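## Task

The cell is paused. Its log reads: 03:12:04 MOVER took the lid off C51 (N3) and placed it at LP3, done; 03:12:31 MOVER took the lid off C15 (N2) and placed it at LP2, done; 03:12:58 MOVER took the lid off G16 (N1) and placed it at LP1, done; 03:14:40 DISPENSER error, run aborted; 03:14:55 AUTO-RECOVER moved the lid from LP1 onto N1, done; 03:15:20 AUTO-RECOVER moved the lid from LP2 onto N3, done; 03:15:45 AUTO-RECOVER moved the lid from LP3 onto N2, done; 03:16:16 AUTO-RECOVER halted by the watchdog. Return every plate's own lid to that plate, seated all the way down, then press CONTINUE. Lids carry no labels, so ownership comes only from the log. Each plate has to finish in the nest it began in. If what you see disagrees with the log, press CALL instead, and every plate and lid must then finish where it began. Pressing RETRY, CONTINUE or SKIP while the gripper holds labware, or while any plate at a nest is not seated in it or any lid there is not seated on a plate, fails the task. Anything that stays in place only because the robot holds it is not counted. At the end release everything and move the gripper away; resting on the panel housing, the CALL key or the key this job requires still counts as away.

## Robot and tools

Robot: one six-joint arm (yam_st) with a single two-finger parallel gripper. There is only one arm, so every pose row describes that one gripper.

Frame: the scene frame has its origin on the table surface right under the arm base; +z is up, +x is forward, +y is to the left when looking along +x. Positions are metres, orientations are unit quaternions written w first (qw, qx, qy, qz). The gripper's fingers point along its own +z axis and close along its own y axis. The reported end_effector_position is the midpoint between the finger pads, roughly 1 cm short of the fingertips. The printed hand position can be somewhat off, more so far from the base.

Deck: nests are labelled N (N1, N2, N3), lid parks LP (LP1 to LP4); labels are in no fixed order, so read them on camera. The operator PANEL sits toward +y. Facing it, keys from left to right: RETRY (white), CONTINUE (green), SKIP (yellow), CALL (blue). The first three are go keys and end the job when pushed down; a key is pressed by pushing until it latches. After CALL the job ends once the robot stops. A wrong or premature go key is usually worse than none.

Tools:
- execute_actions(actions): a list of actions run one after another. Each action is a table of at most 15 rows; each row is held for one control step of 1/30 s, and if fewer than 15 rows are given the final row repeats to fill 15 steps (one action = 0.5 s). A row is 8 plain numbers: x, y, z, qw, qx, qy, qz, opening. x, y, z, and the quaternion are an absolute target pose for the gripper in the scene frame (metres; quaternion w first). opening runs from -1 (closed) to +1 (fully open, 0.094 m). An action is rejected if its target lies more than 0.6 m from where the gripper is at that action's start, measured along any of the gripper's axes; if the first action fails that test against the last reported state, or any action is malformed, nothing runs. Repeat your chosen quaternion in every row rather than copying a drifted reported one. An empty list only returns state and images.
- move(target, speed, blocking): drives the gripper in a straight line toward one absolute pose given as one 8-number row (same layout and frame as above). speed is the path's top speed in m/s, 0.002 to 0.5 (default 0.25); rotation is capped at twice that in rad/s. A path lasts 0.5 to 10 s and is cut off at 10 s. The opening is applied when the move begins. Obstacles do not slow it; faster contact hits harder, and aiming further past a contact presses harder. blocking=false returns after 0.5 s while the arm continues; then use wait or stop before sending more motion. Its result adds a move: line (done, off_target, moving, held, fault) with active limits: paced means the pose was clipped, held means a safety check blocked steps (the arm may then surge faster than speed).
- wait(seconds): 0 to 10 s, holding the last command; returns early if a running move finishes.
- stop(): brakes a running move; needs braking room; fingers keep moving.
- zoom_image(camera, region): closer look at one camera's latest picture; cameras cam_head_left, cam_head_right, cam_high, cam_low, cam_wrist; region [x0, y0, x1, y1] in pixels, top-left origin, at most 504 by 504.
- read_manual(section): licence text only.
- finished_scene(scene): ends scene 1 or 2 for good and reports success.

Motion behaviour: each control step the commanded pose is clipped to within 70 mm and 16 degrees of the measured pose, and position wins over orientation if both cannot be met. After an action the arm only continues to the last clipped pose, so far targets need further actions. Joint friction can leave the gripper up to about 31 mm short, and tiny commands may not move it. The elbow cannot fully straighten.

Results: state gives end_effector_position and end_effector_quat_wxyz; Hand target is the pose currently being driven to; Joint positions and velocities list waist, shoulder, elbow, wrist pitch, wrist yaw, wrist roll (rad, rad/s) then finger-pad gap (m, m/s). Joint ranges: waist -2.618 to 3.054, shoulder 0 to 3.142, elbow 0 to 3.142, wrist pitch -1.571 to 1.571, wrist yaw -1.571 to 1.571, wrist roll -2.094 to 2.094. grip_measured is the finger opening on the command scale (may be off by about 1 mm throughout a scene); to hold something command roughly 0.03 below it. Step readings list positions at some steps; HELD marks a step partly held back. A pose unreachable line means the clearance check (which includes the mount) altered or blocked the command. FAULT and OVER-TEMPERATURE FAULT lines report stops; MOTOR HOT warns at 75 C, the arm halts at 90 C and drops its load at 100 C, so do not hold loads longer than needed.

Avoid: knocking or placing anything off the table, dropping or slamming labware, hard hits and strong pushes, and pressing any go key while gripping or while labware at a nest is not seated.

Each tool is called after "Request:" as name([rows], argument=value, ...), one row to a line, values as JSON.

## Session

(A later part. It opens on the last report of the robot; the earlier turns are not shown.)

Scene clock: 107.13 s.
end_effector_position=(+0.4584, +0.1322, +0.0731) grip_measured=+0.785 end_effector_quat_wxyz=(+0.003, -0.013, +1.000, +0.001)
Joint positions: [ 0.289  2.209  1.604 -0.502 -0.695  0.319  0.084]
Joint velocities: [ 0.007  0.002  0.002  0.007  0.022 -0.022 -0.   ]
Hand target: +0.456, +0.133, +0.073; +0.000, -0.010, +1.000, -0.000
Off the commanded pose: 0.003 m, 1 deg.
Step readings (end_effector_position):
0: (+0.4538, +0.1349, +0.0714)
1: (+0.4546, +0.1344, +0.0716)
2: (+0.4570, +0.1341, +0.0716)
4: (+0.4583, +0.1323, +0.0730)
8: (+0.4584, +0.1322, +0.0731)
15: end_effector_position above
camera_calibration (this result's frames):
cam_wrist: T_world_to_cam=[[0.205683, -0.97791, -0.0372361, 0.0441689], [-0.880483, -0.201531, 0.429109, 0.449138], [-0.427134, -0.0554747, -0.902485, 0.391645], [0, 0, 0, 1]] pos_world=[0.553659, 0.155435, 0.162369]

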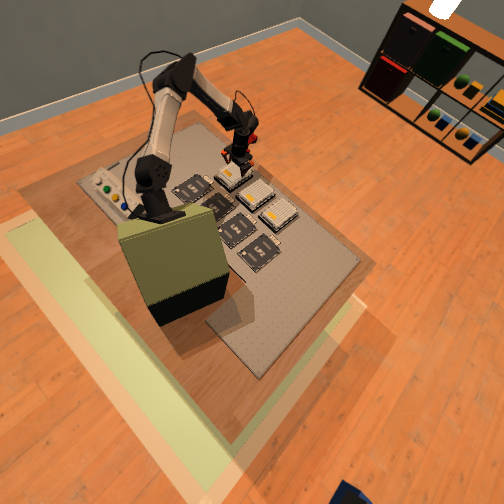

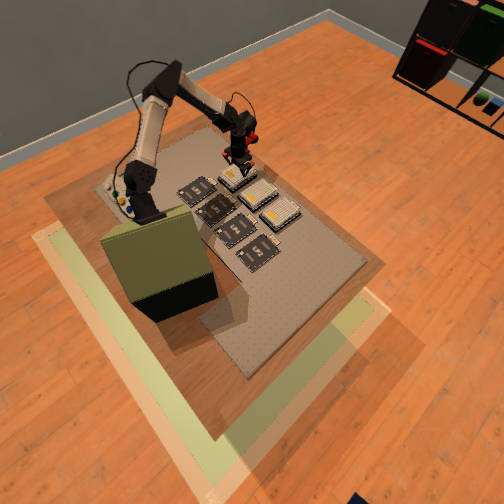

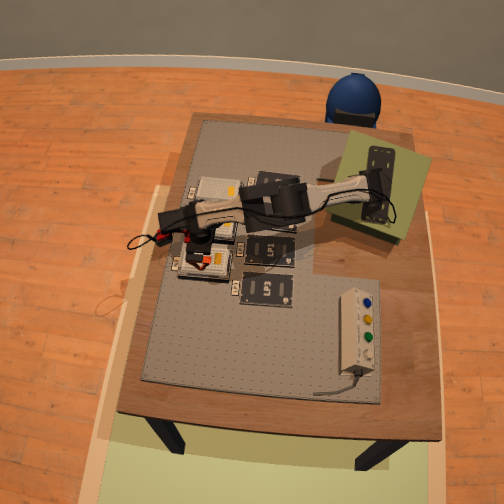

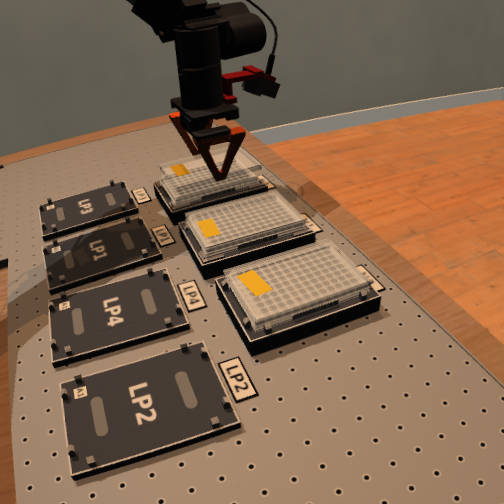

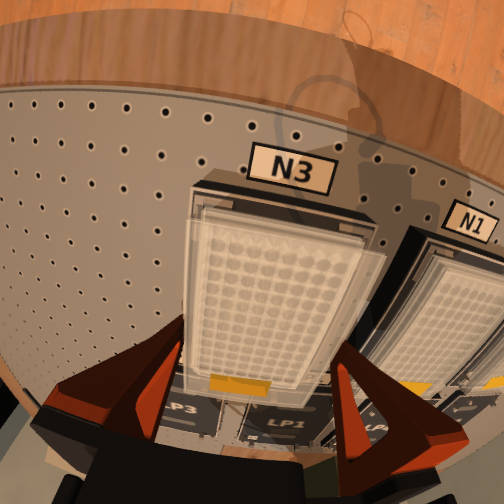

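Request:
execute_actions([
  [[0.442,0.133,0.073,0,0.02,0.9998,0,0.75],[0.4554,0.133,0.073,0,-0.009,1,0,0.75]],
])

Scene clock: 107.97 s.
end_effector_position=(+0.4554, +0.1313, +0.0734) grip_measured=+0.785 end_effector_quat_wxyz=(+0.001, -0.006, +1.000, +0.001)
Joint positions: [ 0.289  2.202  1.591 -0.5   -0.695  0.33   0.084]
Joint velocities: [ 0.002 -0.002  0.012  0.037  0.037  0.051  0.   ]
Hand target: +0.455, +0.133, +0.073; +0.000, -0.009, +1.000, +0.000
Off the commanded pose: 0.002 m, 0 deg.
Step readings (end_effector_position):
0: (+0.4584, +0.1322, +0.0731)
1: (+0.4576, +0.1320, +0.0731)
2: (+0.4556, +0.1314, +0.0734)
4: (+0.4554, +0.1313, +0.0734)
8: (+0.4554, +0.1313, +0.0734)
15: end_effector_position above
camera_calibration (this result's frames):
cam_wrist: T_world_to_cam=[[0.191231, -0.980857, -0.0367491, 0.0509168], [-0.881776, -0.188119, 0.432529, 0.444815], [-0.431163, -0.0503085, -0.900871, 0.391599], [0, 0, 0, 1]] pos_world=[0.551334, 0.153321, 0.162256]

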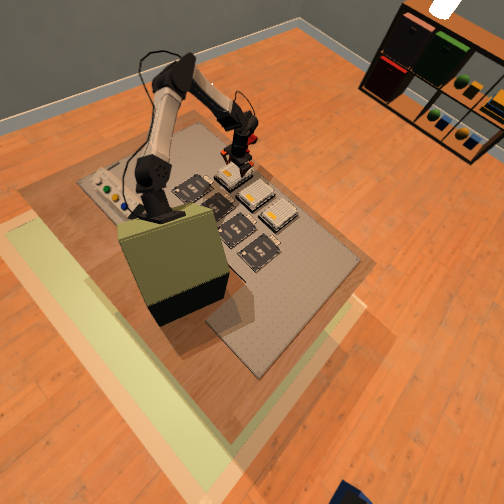

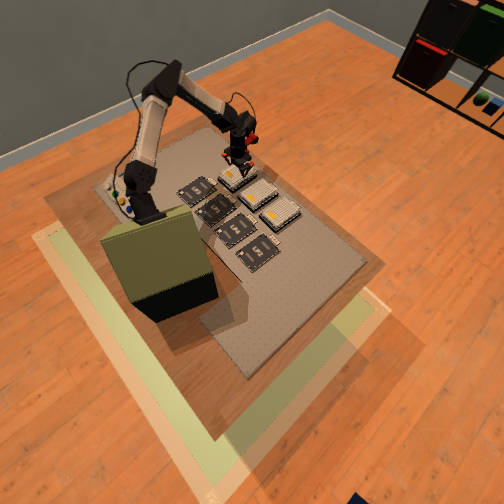

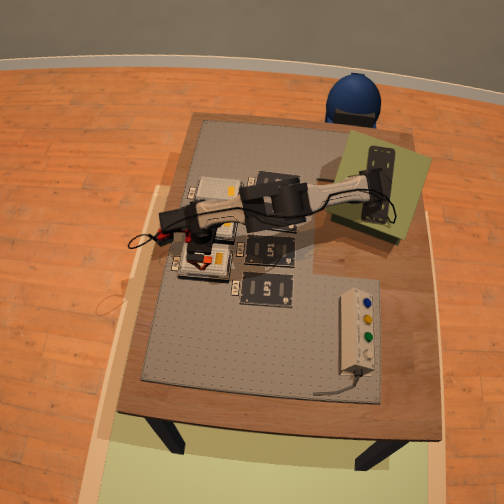

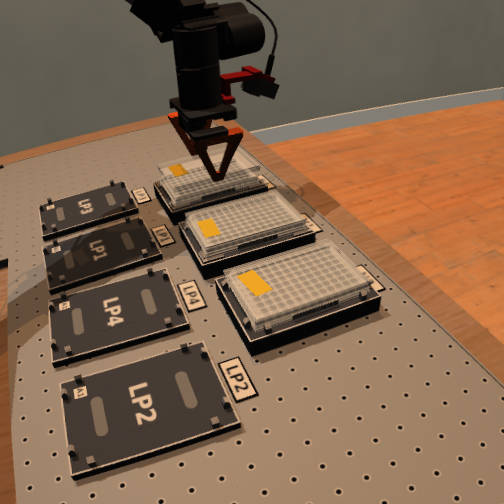

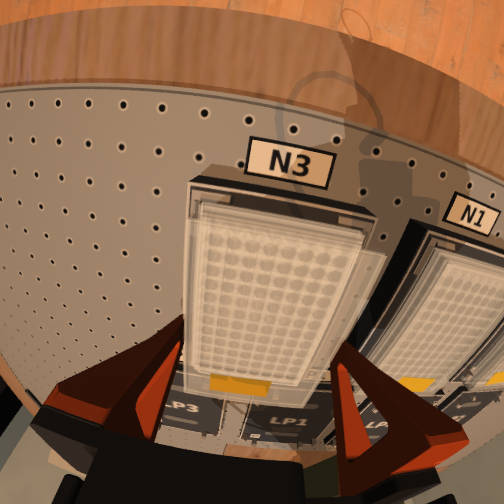

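Request:
execute_actions([
  [[0.458,0.1355,0.055,0,-0.010,1,0,0.75],[0.458,0.1355,0.055,0,-0.010,1,0,0.75],[0.457,0.133,0.055,0,-0.010,1,0,0.75],[0.456,0.133,0.069,0,-0.010,1,0,0.75]],
])

Request:
zoom_image(camera="cam_wrist", region=[160,170,410,410])

Scene clock: 108.83 s.
end_effector_position=(+0.4531, +0.1312, +0.0670) grip_measured=+0.785 end_effector_quat_wxyz=(-0.003, -0.005, +1.000, -0.000)
Joint positions: [ 0.299  2.214  1.591 -0.491 -0.692  0.337  0.084]
Joint velocities: [-0.007  0.007 -0.012 -0.007 -0.11  -0.022  0.   ]
Hand target: +0.456, +0.133, +0.069; -0.000, -0.010, +1.000, +0.000
Off the commanded pose: 0.004 m, 1 deg.
Step readings (end_effector_position):
0: (+0.4554, +0.1313, +0.0734)
1: (+0.4552, +0.1312, +0.0723)
2: (+0.4554, +0.1314, +0.0708)
4: (+0.4540, +0.1314, +0.0674)
8: (+0.4531, +0.1312, +0.0670)
15: end_effector_position above
camera_calibration (this result's frames):
cam_wrist: T_world_to_cam=[[0.189871, -0.981114, -0.0369358, 0.0516692], [-0.878731, -0.186597, 0.439333, 0.443472], [-0.437928, -0.0509599, -0.897565, 0.387787], [0, 0, 0, 1]] pos_world=[0.549705, 0.153205, 0.155141]

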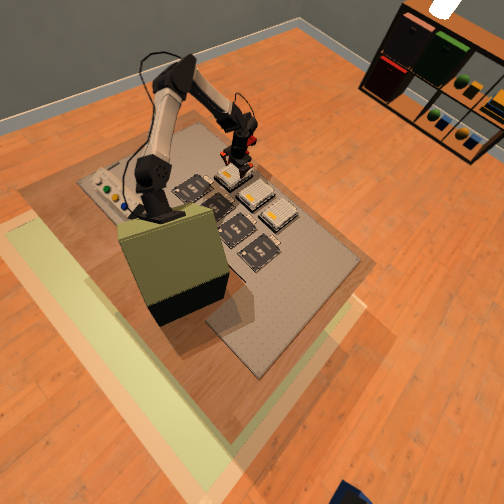

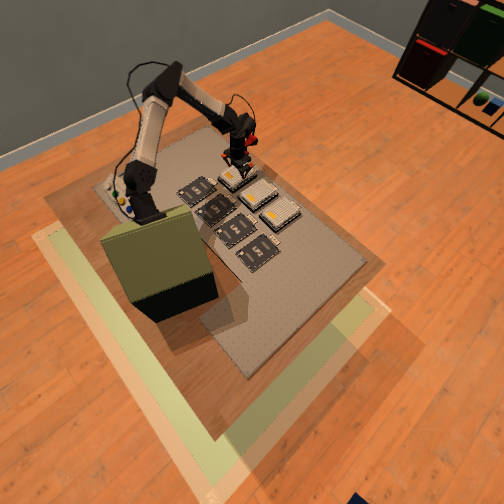

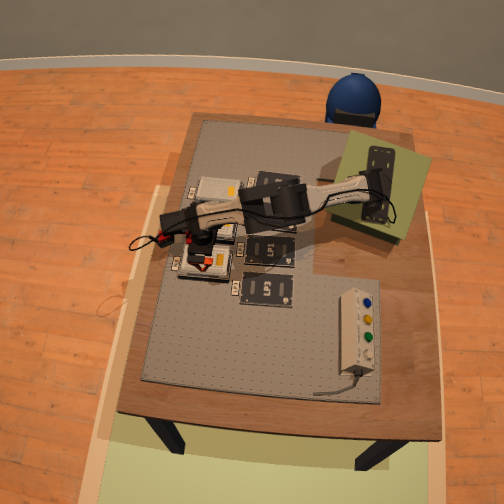

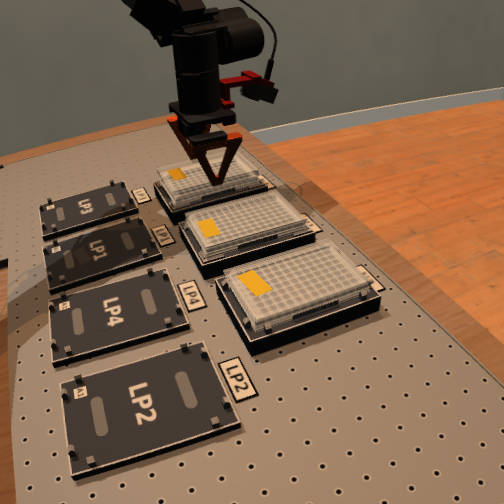

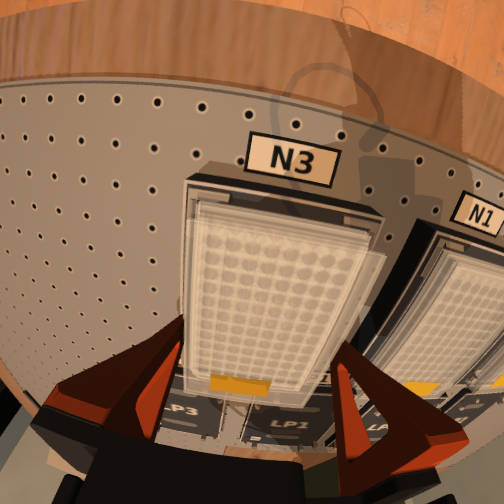

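Region (160, 170, 410, 410) of cam_wrist's 504x504 image, scaled by 2.016, with more detail than that image has; it fills the top 484 rows of this view, and the rest is white.

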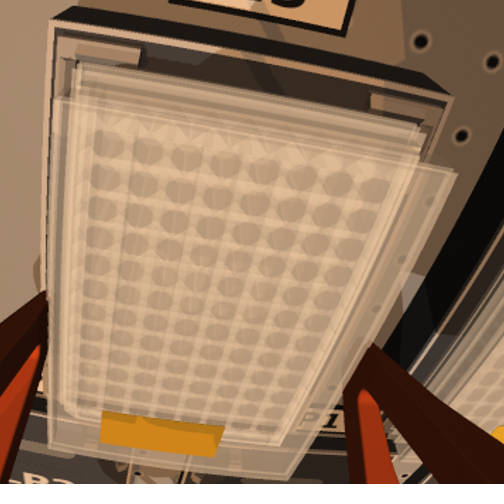

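Request:
execute_actions([
  [[0.455,0.133,0.086,0,-0.010,1,0,0.75],[0.455,0.133,0.086,0,-0.010,1,0,0.75],[0.455,0.133,0.086,0,-0.010,1,0,0.75],[0.4555,0.133,0.073,0,-0.010,1,0,0.75]],
])

Scene clock: 111.80 s.
end_effector_position=(+0.4534, +0.1317, +0.0718) grip_measured=+0.785 end_effector_quat_wxyz=(-0.002, -0.009, +1.000, -0.001)
Joint positions: [ 0.293  2.203  1.591 -0.505 -0.693  0.324  0.084]
Joint velocities: [ 0.032 -0.007  0.017 -0.037 -0.007 -0.051 -0.001]
Hand target: +0.456, +0.133, +0.073; +0.000, -0.010, +1.000, -0.000
Off the commanded pose: 0.003 m, 0 deg.
Step readings (end_effector_position):
0: (+0.4531, +0.1312, +0.0670)
1: (+0.4529, +0.1314, +0.0678)
2: (+0.4523, +0.1312, +0.0691)
4: (+0.4528, +0.1315, +0.0716)
8: (+0.4534, +0.1317, +0.0718)
15: end_effector_position above
camera_calibration (this result's frames):
cam_wrist: T_world_to_cam=[[0.196122, -0.97996, -0.0348656, 0.0491003], [-0.877866, -0.19131, 0.439035, 0.441914], [-0.436906, -0.0554969, -0.897793, 0.392405], [0, 0, 0, 1]] pos_world=[0.549756, 0.154436, 0.159995]

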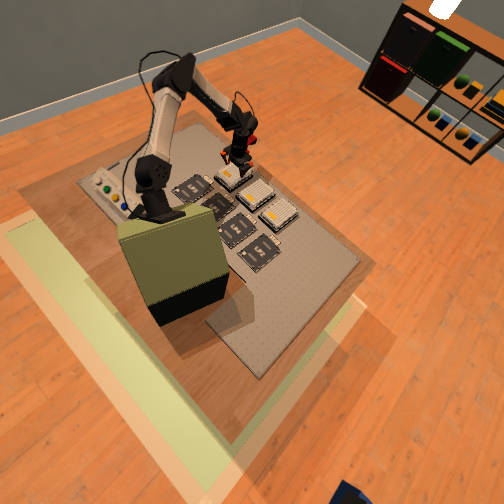

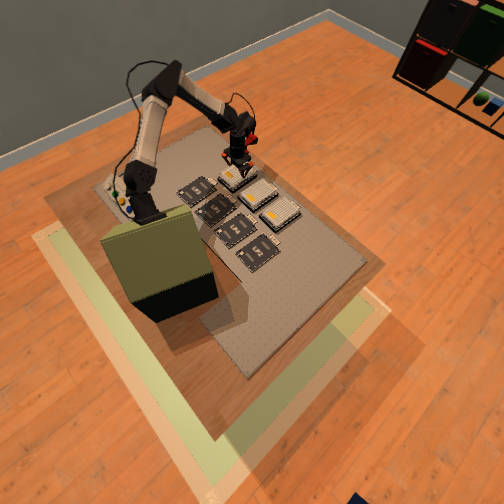

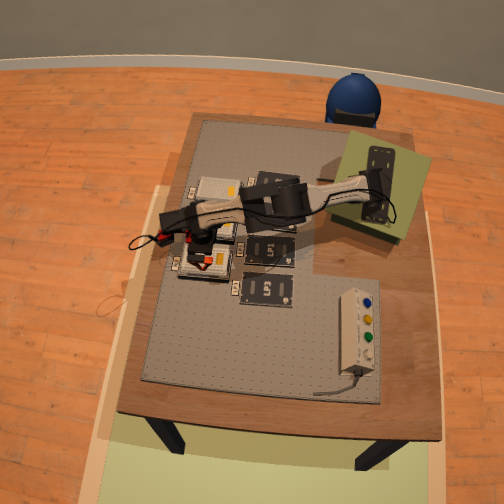

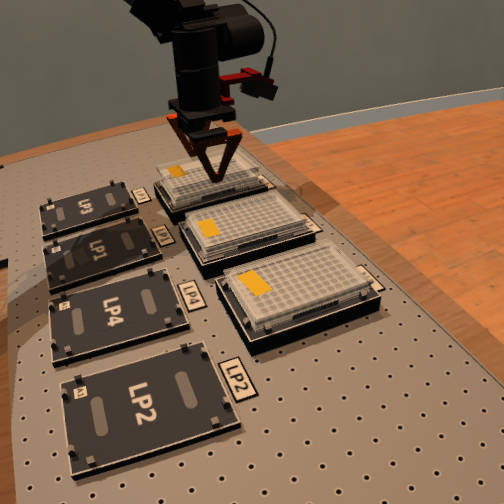

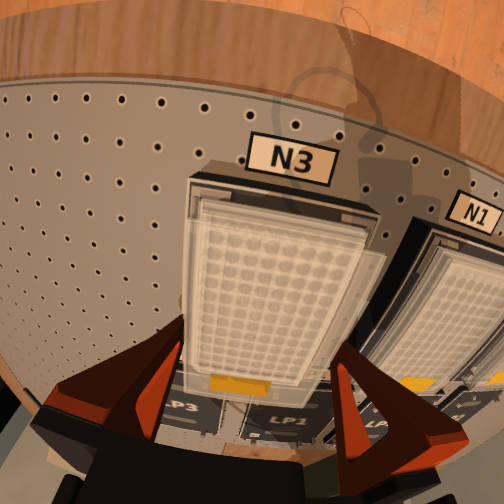

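Request:
execute_actions([
  [[0.469,0.144,0.072,0,-0.010,1,0,0.75],[0.456,0.144,0.072,0,-0.010,1,0,0.75],[0.4565,0.1335,0.072,0,-0.010,1,0,0.75]],
])

Scene clock: 112.53 s.
end_effector_position=(+0.4564, +0.1332, +0.0723) grip_measured=+0.785 end_effector_quat_wxyz=(-0.001, -0.007, +1.000, -0.001)
Joint positions: [ 0.294  2.208  1.606 -0.512 -0.692  0.329  0.084]
Joint velocities: [-0.007  0.002 -0.002 -0.007 -0.022 -0.007 -0.001]
Hand target: +0.456, +0.133, +0.072; -0.000, -0.010, +1.000, -0.000
Off the commanded pose: 0.000 m, 0 deg.
Step readings (end_effector_position):
0: (+0.4534, +0.1317, +0.0718)
1: (+0.4542, +0.1322, +0.0721)
2: (+0.4559, +0.1330, +0.0722)
4: (+0.4564, +0.1332, +0.0723)
8: (+0.4564, +0.1332, +0.0723)
15: end_effector_position above
camera_calibration (this result's frames):
cam_wrist: T_world_to_cam=[[0.193886, -0.980423, -0.0343305, 0.0510901], [-0.879709, -0.189244, 0.436233, 0.445423], [-0.434189, -0.0543786, -0.899179, 0.392939], [0, 0, 0, 1]] pos_world=[0.552546, 0.155751, 0.160768]

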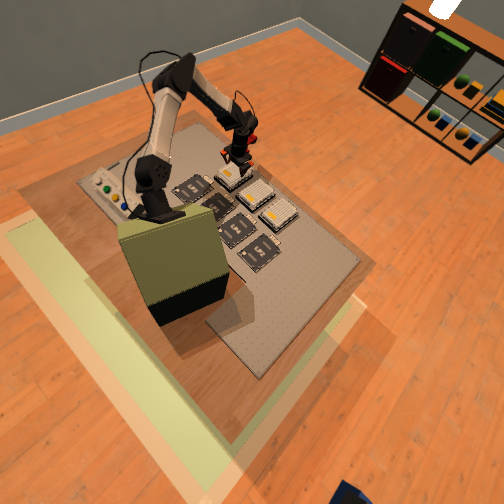

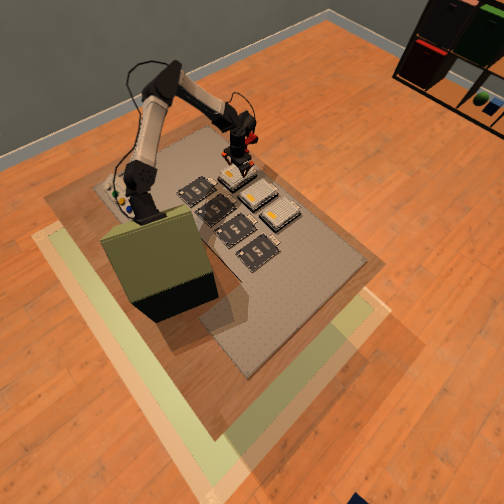

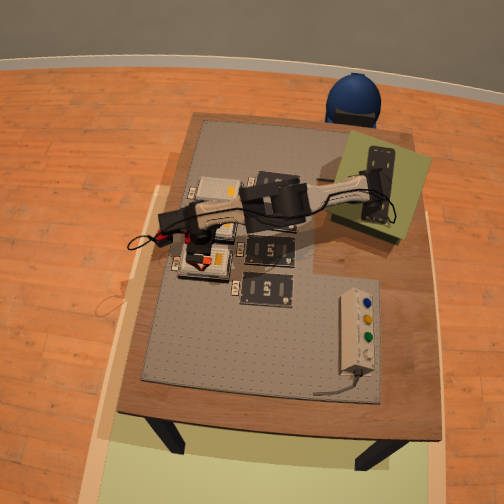

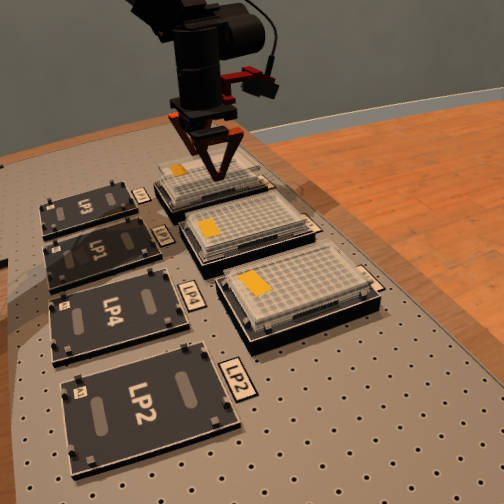

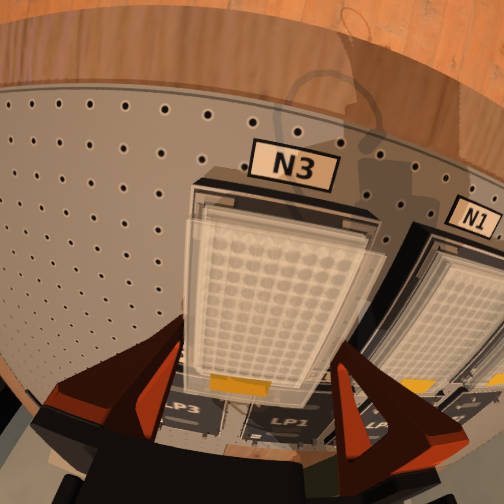

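Request:
execute_actions([
  [[0.460,0.133,0.052,0,-0.010,1,0,0.75],[0.460,0.133,0.052,0,-0.010,1,0,0.75],[0.460,0.133,0.052,0,-0.010,1,0,0.75],[0.457,0.133,0.066,0,-0.010,1,0,0.75]],
])

Scene clock: 113.37 s.
end_effector_position=(+0.4554, +0.1307, +0.0648) grip_measured=+0.785 end_effector_quat_wxyz=(-0.003, -0.005, +1.000, -0.000)
Joint positions: [ 0.3    2.226  1.606 -0.493 -0.691  0.338  0.084]
Joint velocities: [ 0.002  0.002 -0.012 -0.037  0.051 -0.095 -0.   ]
Hand target: +0.457, +0.133, +0.066; +0.000, -0.010, +1.000, +0.000
Off the commanded pose: 0.003 m, 1 deg.
Step readings (end_effector_position):
0: (+0.4564, +0.1332, +0.0723)
1: (+0.4564, +0.1330, +0.0711)
2: (+0.4571, +0.1328, +0.0694)
4: (+0.4561, +0.1313, +0.0654)
8: (+0.4554, +0.1307, +0.0648)
15: end_effector_position above
camera_calibration (this result's frames):
cam_wrist: T_world_to_cam=[[0.189388, -0.981233, -0.0362463, 0.0508809], [-0.878769, -0.185849, 0.439575, 0.44623], [-0.438062, -0.0513979, -0.897474, 0.386929], [0, 0, 0, 1]] pos_world=[0.551995, 0.152744, 0.152951]

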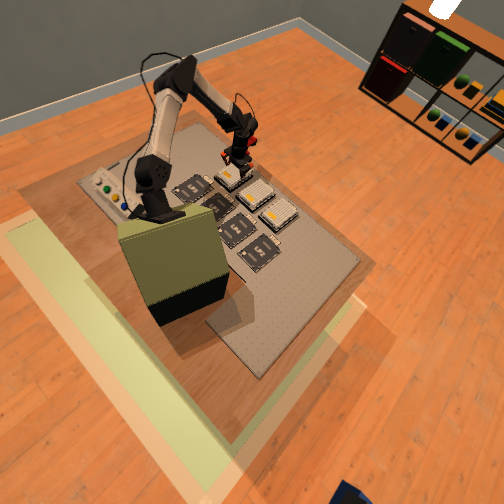

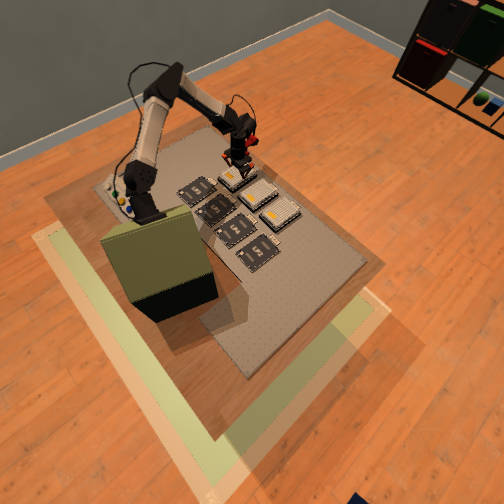

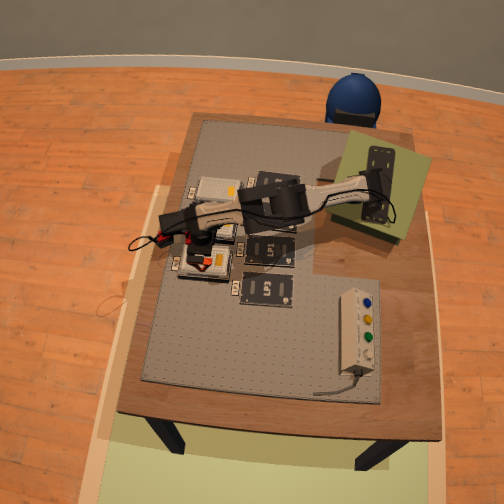

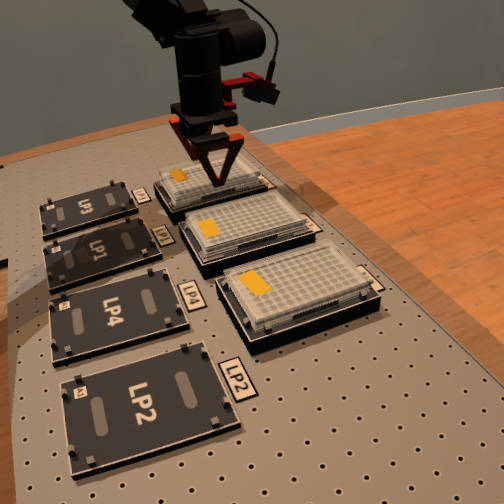

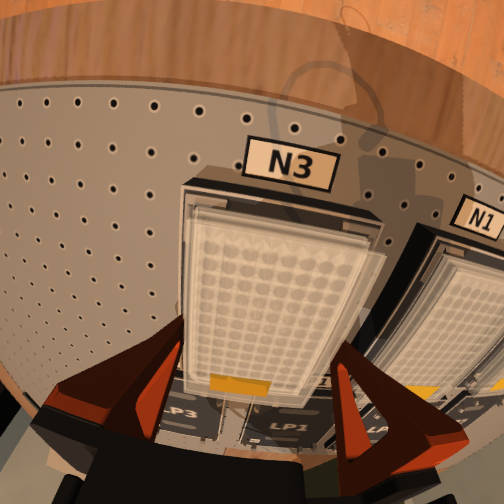

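Request:
zoom_image(camera="cam_wrist", region=[160,170,410,410])

Request:
zoom_image(camera="cam_low", region=[140,120,290,240])

Region (160, 170, 410, 410) of cam_wrist's 504x504 image, scaled by 2.016, with more detail than that image has; it fills the top 484 rows of this view, and the rest is white.

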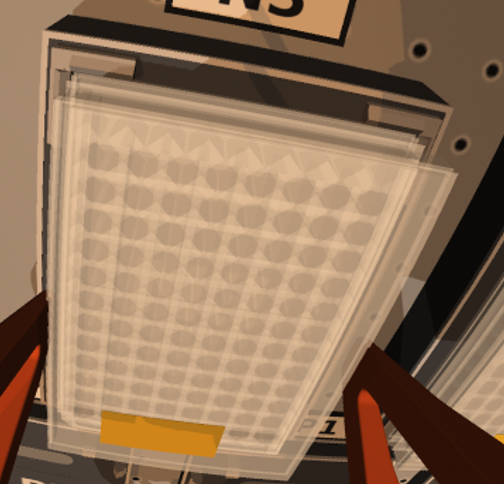

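Region (140, 120, 290, 240) of cam_low's 504x504 image, scaled by 3.360, with more detail than that image has; it fills the top 403 rows of this view, and the rest is white.

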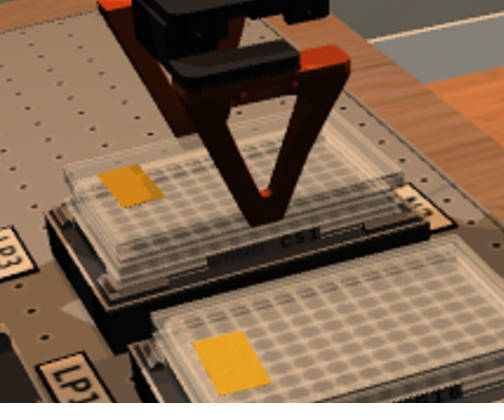

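Request:
execute_actions([
  [[0.457,0.140,0.050,0,-0.012,1,0,0.75],[0.457,0.140,0.050,0,-0.012,1,0,0.75],[0.457,0.138,0.050,0,-0.012,1,0,0.75],[0.4565,0.134,0.062,0,-0.012,1,0,0.75]],
])

Scene clock: 117.23 s.
end_effector_position=(+0.4556, +0.1335, +0.0620) grip_measured=+0.785 end_effector_quat_wxyz=(-0.001, -0.008, +1.000, -0.003)
Joint positions: [ 0.31   2.226  1.606 -0.483 -0.681  0.346  0.084]
Joint velocities: [-0.007 -0.017 -0.012 -0.022  0.022 -0.007 -0.   ]
Hand target: +0.457, +0.134, +0.062; +0.000, -0.012, +1.000, -0.000
Off the commanded pose: 0.001 m, 1 deg.
Step readings (end_effector_position):
0: (+0.4554, +0.1307, +0.0648)
1: (+0.4556, +0.1312, +0.0644)
2: (+0.4558, +0.1321, +0.0635)
4: (+0.4556, +0.1334, +0.0620)
8: (+0.4556, +0.1335, +0.0620)
15: end_effector_position above
camera_calibration (this result's frames):
cam_wrist: T_world_to_cam=[[0.195203, -0.980265, -0.0312363, 0.0503346], [-0.879477, -0.189051, 0.436784, 0.449091], [-0.43407, -0.0577902, -0.899024, 0.383758], [0, 0, 0, 1]] pos_world=[0.551717, 0.15642, 0.150423]

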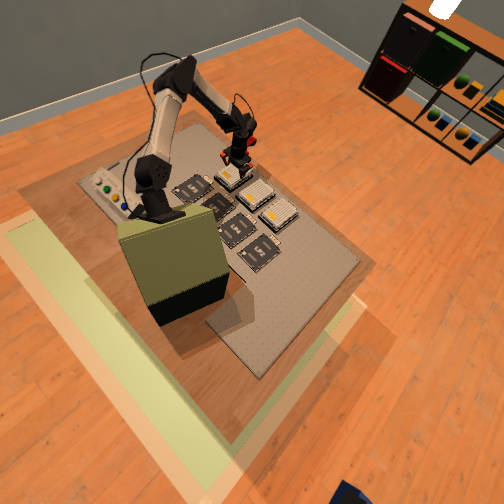

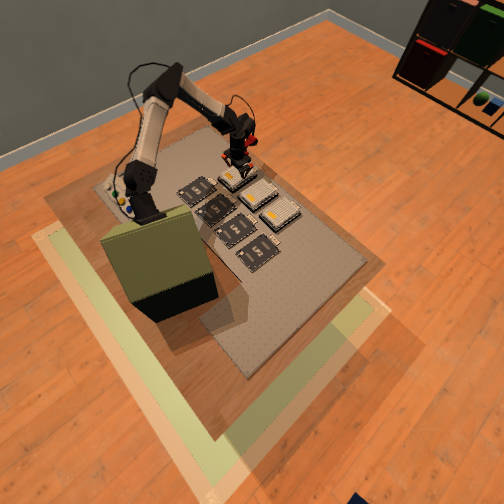

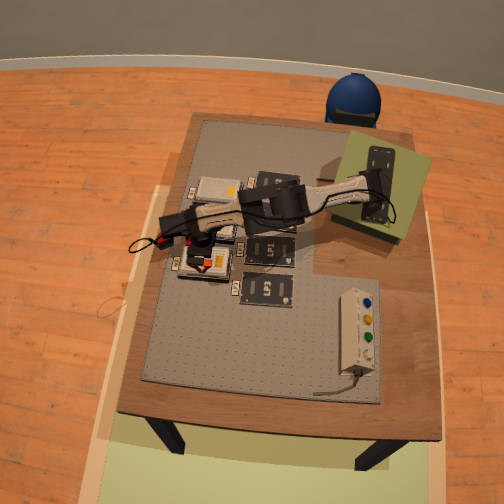

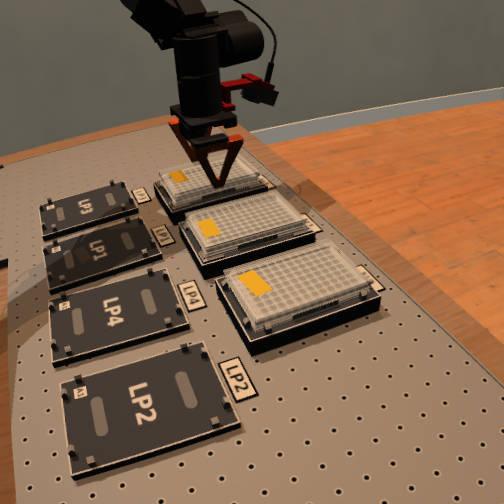

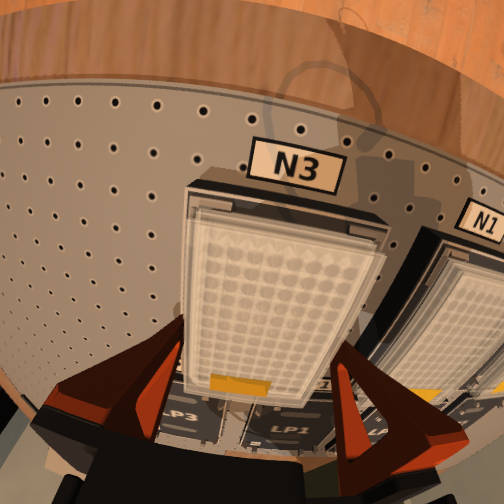

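Request:
execute_actions([
  [[0.458,0.135,0.046,0,-0.012,1,0,0.75],[0.458,0.135,0.046,0,-0.012,1,0,0.75],[0.458,0.135,0.046,0,-0.012,1,0,0.75],[0.458,0.135,0.046,0,-0.012,1,0,0.75],[0.457,0.134,0.056,0,-0.012,1,0,0.75]],
])

Request:
zoom_image(camera="cam_wrist", region=[160,170,410,410])

Request:
zoom_image(camera="cam_low", region=[140,120,290,240])

Scene clock: 118.13 s.
end_effector_position=(+0.4547, +0.1322, +0.0576) grip_measured=+0.785 end_effector_quat_wxyz=(-0.002, -0.006, +1.000, -0.002)
Joint positions: [ 0.314  2.237  1.606 -0.473 -0.682  0.353  0.084]
Joint velocities: [ 0.012 -0.007 -0.007 -0.007  0.007 -0.007  0.   ]
Hand target: +0.457, +0.134, +0.056; -0.000, -0.012, +1.000, -0.000
Off the commanded pose: 0.003 m, 1 deg.
Step readings (end_effector_position):
0: (+0.4556, +0.1335, +0.0620)
1: (+0.4555, +0.1334, +0.0613)
2: (+0.4553, +0.1331, +0.0601)
4: (+0.4545, +0.1324, +0.0574)
8: (+0.4547, +0.1322, +0.0576)
15: end_effector_position above
camera_calibration (this result's frames):
cam_wrist: T_world_to_cam=[[0.1907, -0.981072, -0.0336315, 0.0513744], [-0.87888, -0.185896, 0.439333, 0.449167], [-0.437269, -0.0542227, -0.897695, 0.380226], [0, 0, 0, 1]] pos_world=[0.551227, 0.154517, 0.145722]

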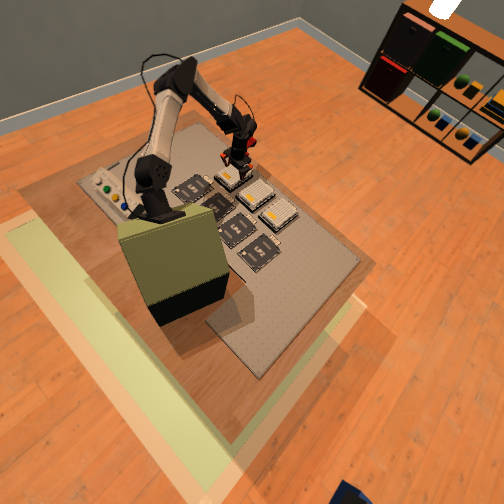

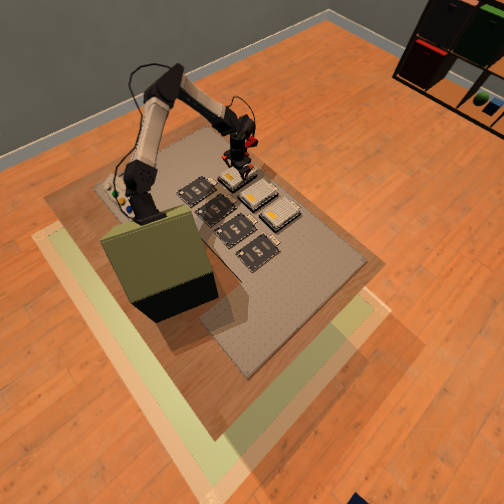

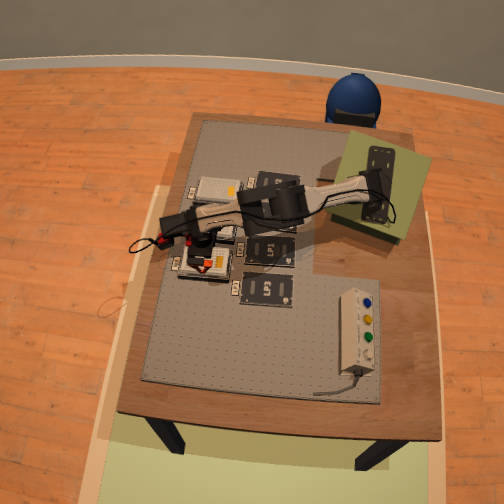

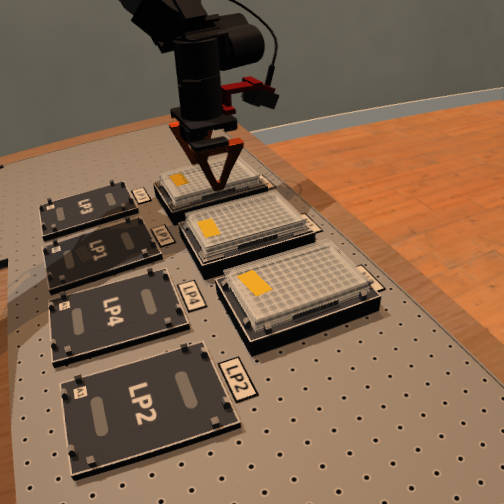

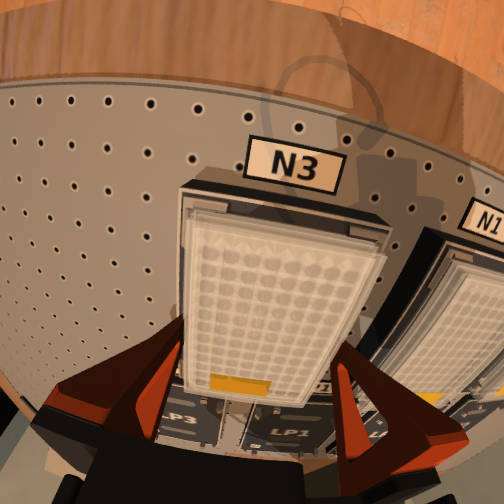

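Region (160, 170, 410, 410) of cam_wrist's 504x504 image, scaled by 2.016, with more detail than that image has; it fills the top 484 rows of this view, and the rest is white.

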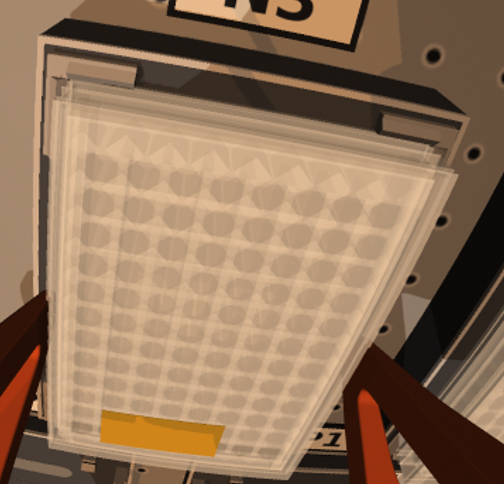

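Region (140, 120, 290, 240) of cam_low's 504x504 image, scaled by 3.360, with more detail than that image has; it fills the top 403 rows of this view, and the rest is white.

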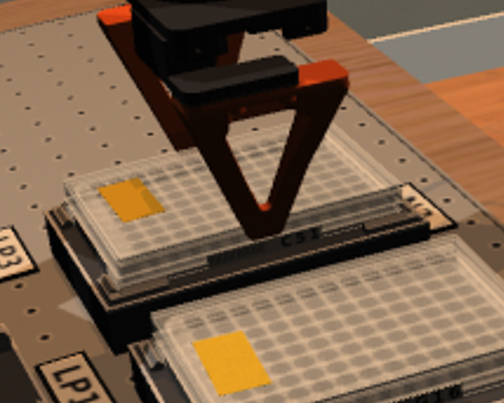

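Request:
execute_actions([
  [[0.457,0.135,0.044,0,-0.012,1,0,0.75],[0.457,0.135,0.044,0,-0.012,1,0,0.75],[0.457,0.135,0.044,0,-0.012,1,0,0.75],[0.457,0.135,0.044,0,-0.012,1,0,0.75],[0.456,0.134,0.056,0,-0.012,1,0,0.75]],
])

Request:
zoom_image(camera="cam_wrist", region=[160,170,410,410])

Scene clock: 119.67 s.
end_effector_position=(+0.4549, +0.1323, +0.0576) grip_measured=+0.785 end_effector_quat_wxyz=(-0.002, -0.006, +1.000, -0.002)
Joint positions: [ 0.314  2.237  1.606 -0.472 -0.682  0.354  0.084]
Joint velocities: [-0.012 -0.002 -0.002  0.037 -0.051 -0.022 -0.   ]
Hand target: +0.456, +0.134, +0.056; +0.000, -0.012, +1.000, +0.000
Off the commanded pose: 0.003 m, 1 deg.
Step readings (end_effector_position):
0: (+0.4547, +0.1322, +0.0576)
1: (+0.4549, +0.1323, +0.0576)
2: (+0.4549, +0.1323, +0.0576)
4: (+0.4549, +0.1323, +0.0576)
8: (+0.4549, +0.1323, +0.0576)
15: end_effector_position above
camera_calibration (this result's frames):
cam_wrist: T_world_to_cam=[[0.190689, -0.981069, -0.0337841, 0.0514287], [-0.879251, -0.186, 0.438544, 0.449606], [-0.436526, -0.0539207, -0.898074, 0.379971], [0, 0, 0, 1]] pos_world=[0.551377, 0.15457, 0.145807]

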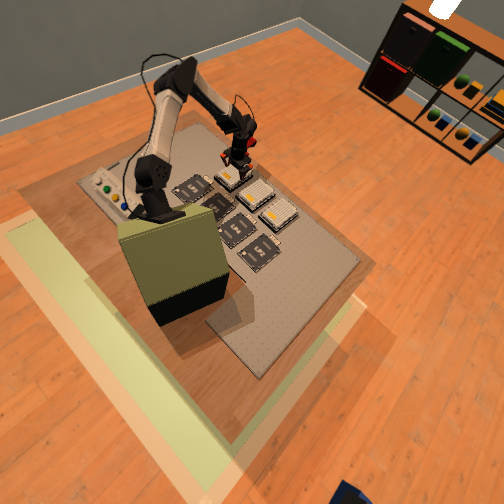

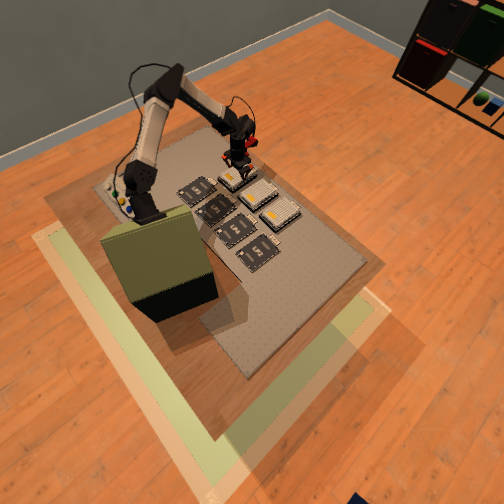

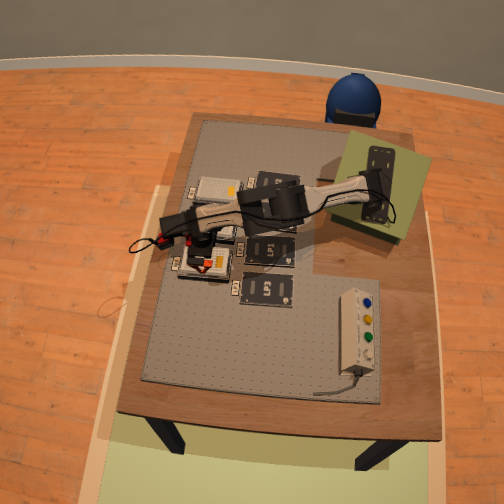

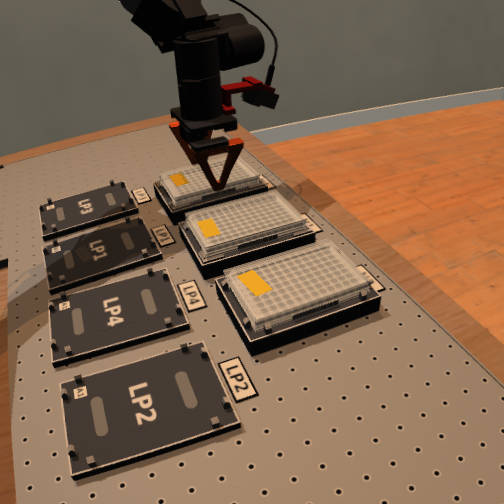

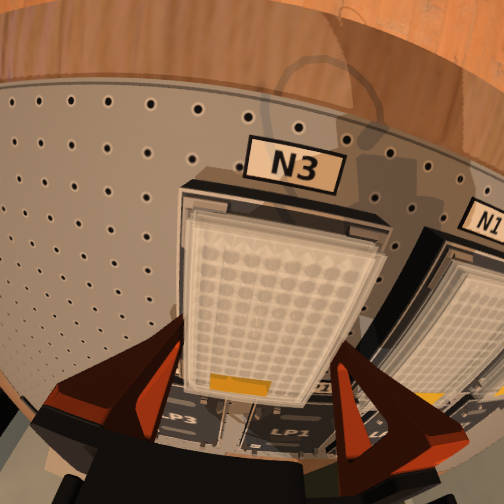

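Region (160, 170, 410, 410) of cam_wrist's 504x504 image, scaled by 2.016, with more detail than that image has; it fills the top 484 rows of this view, and the rest is white.

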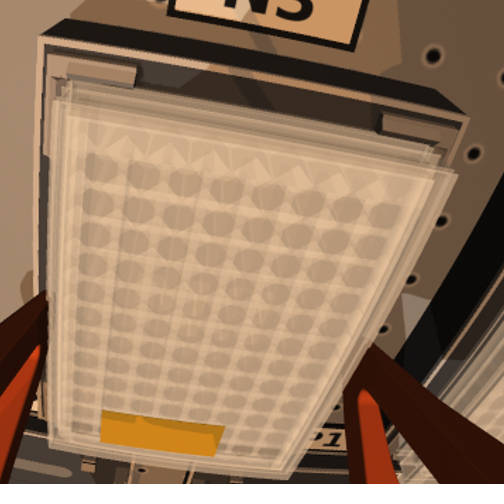

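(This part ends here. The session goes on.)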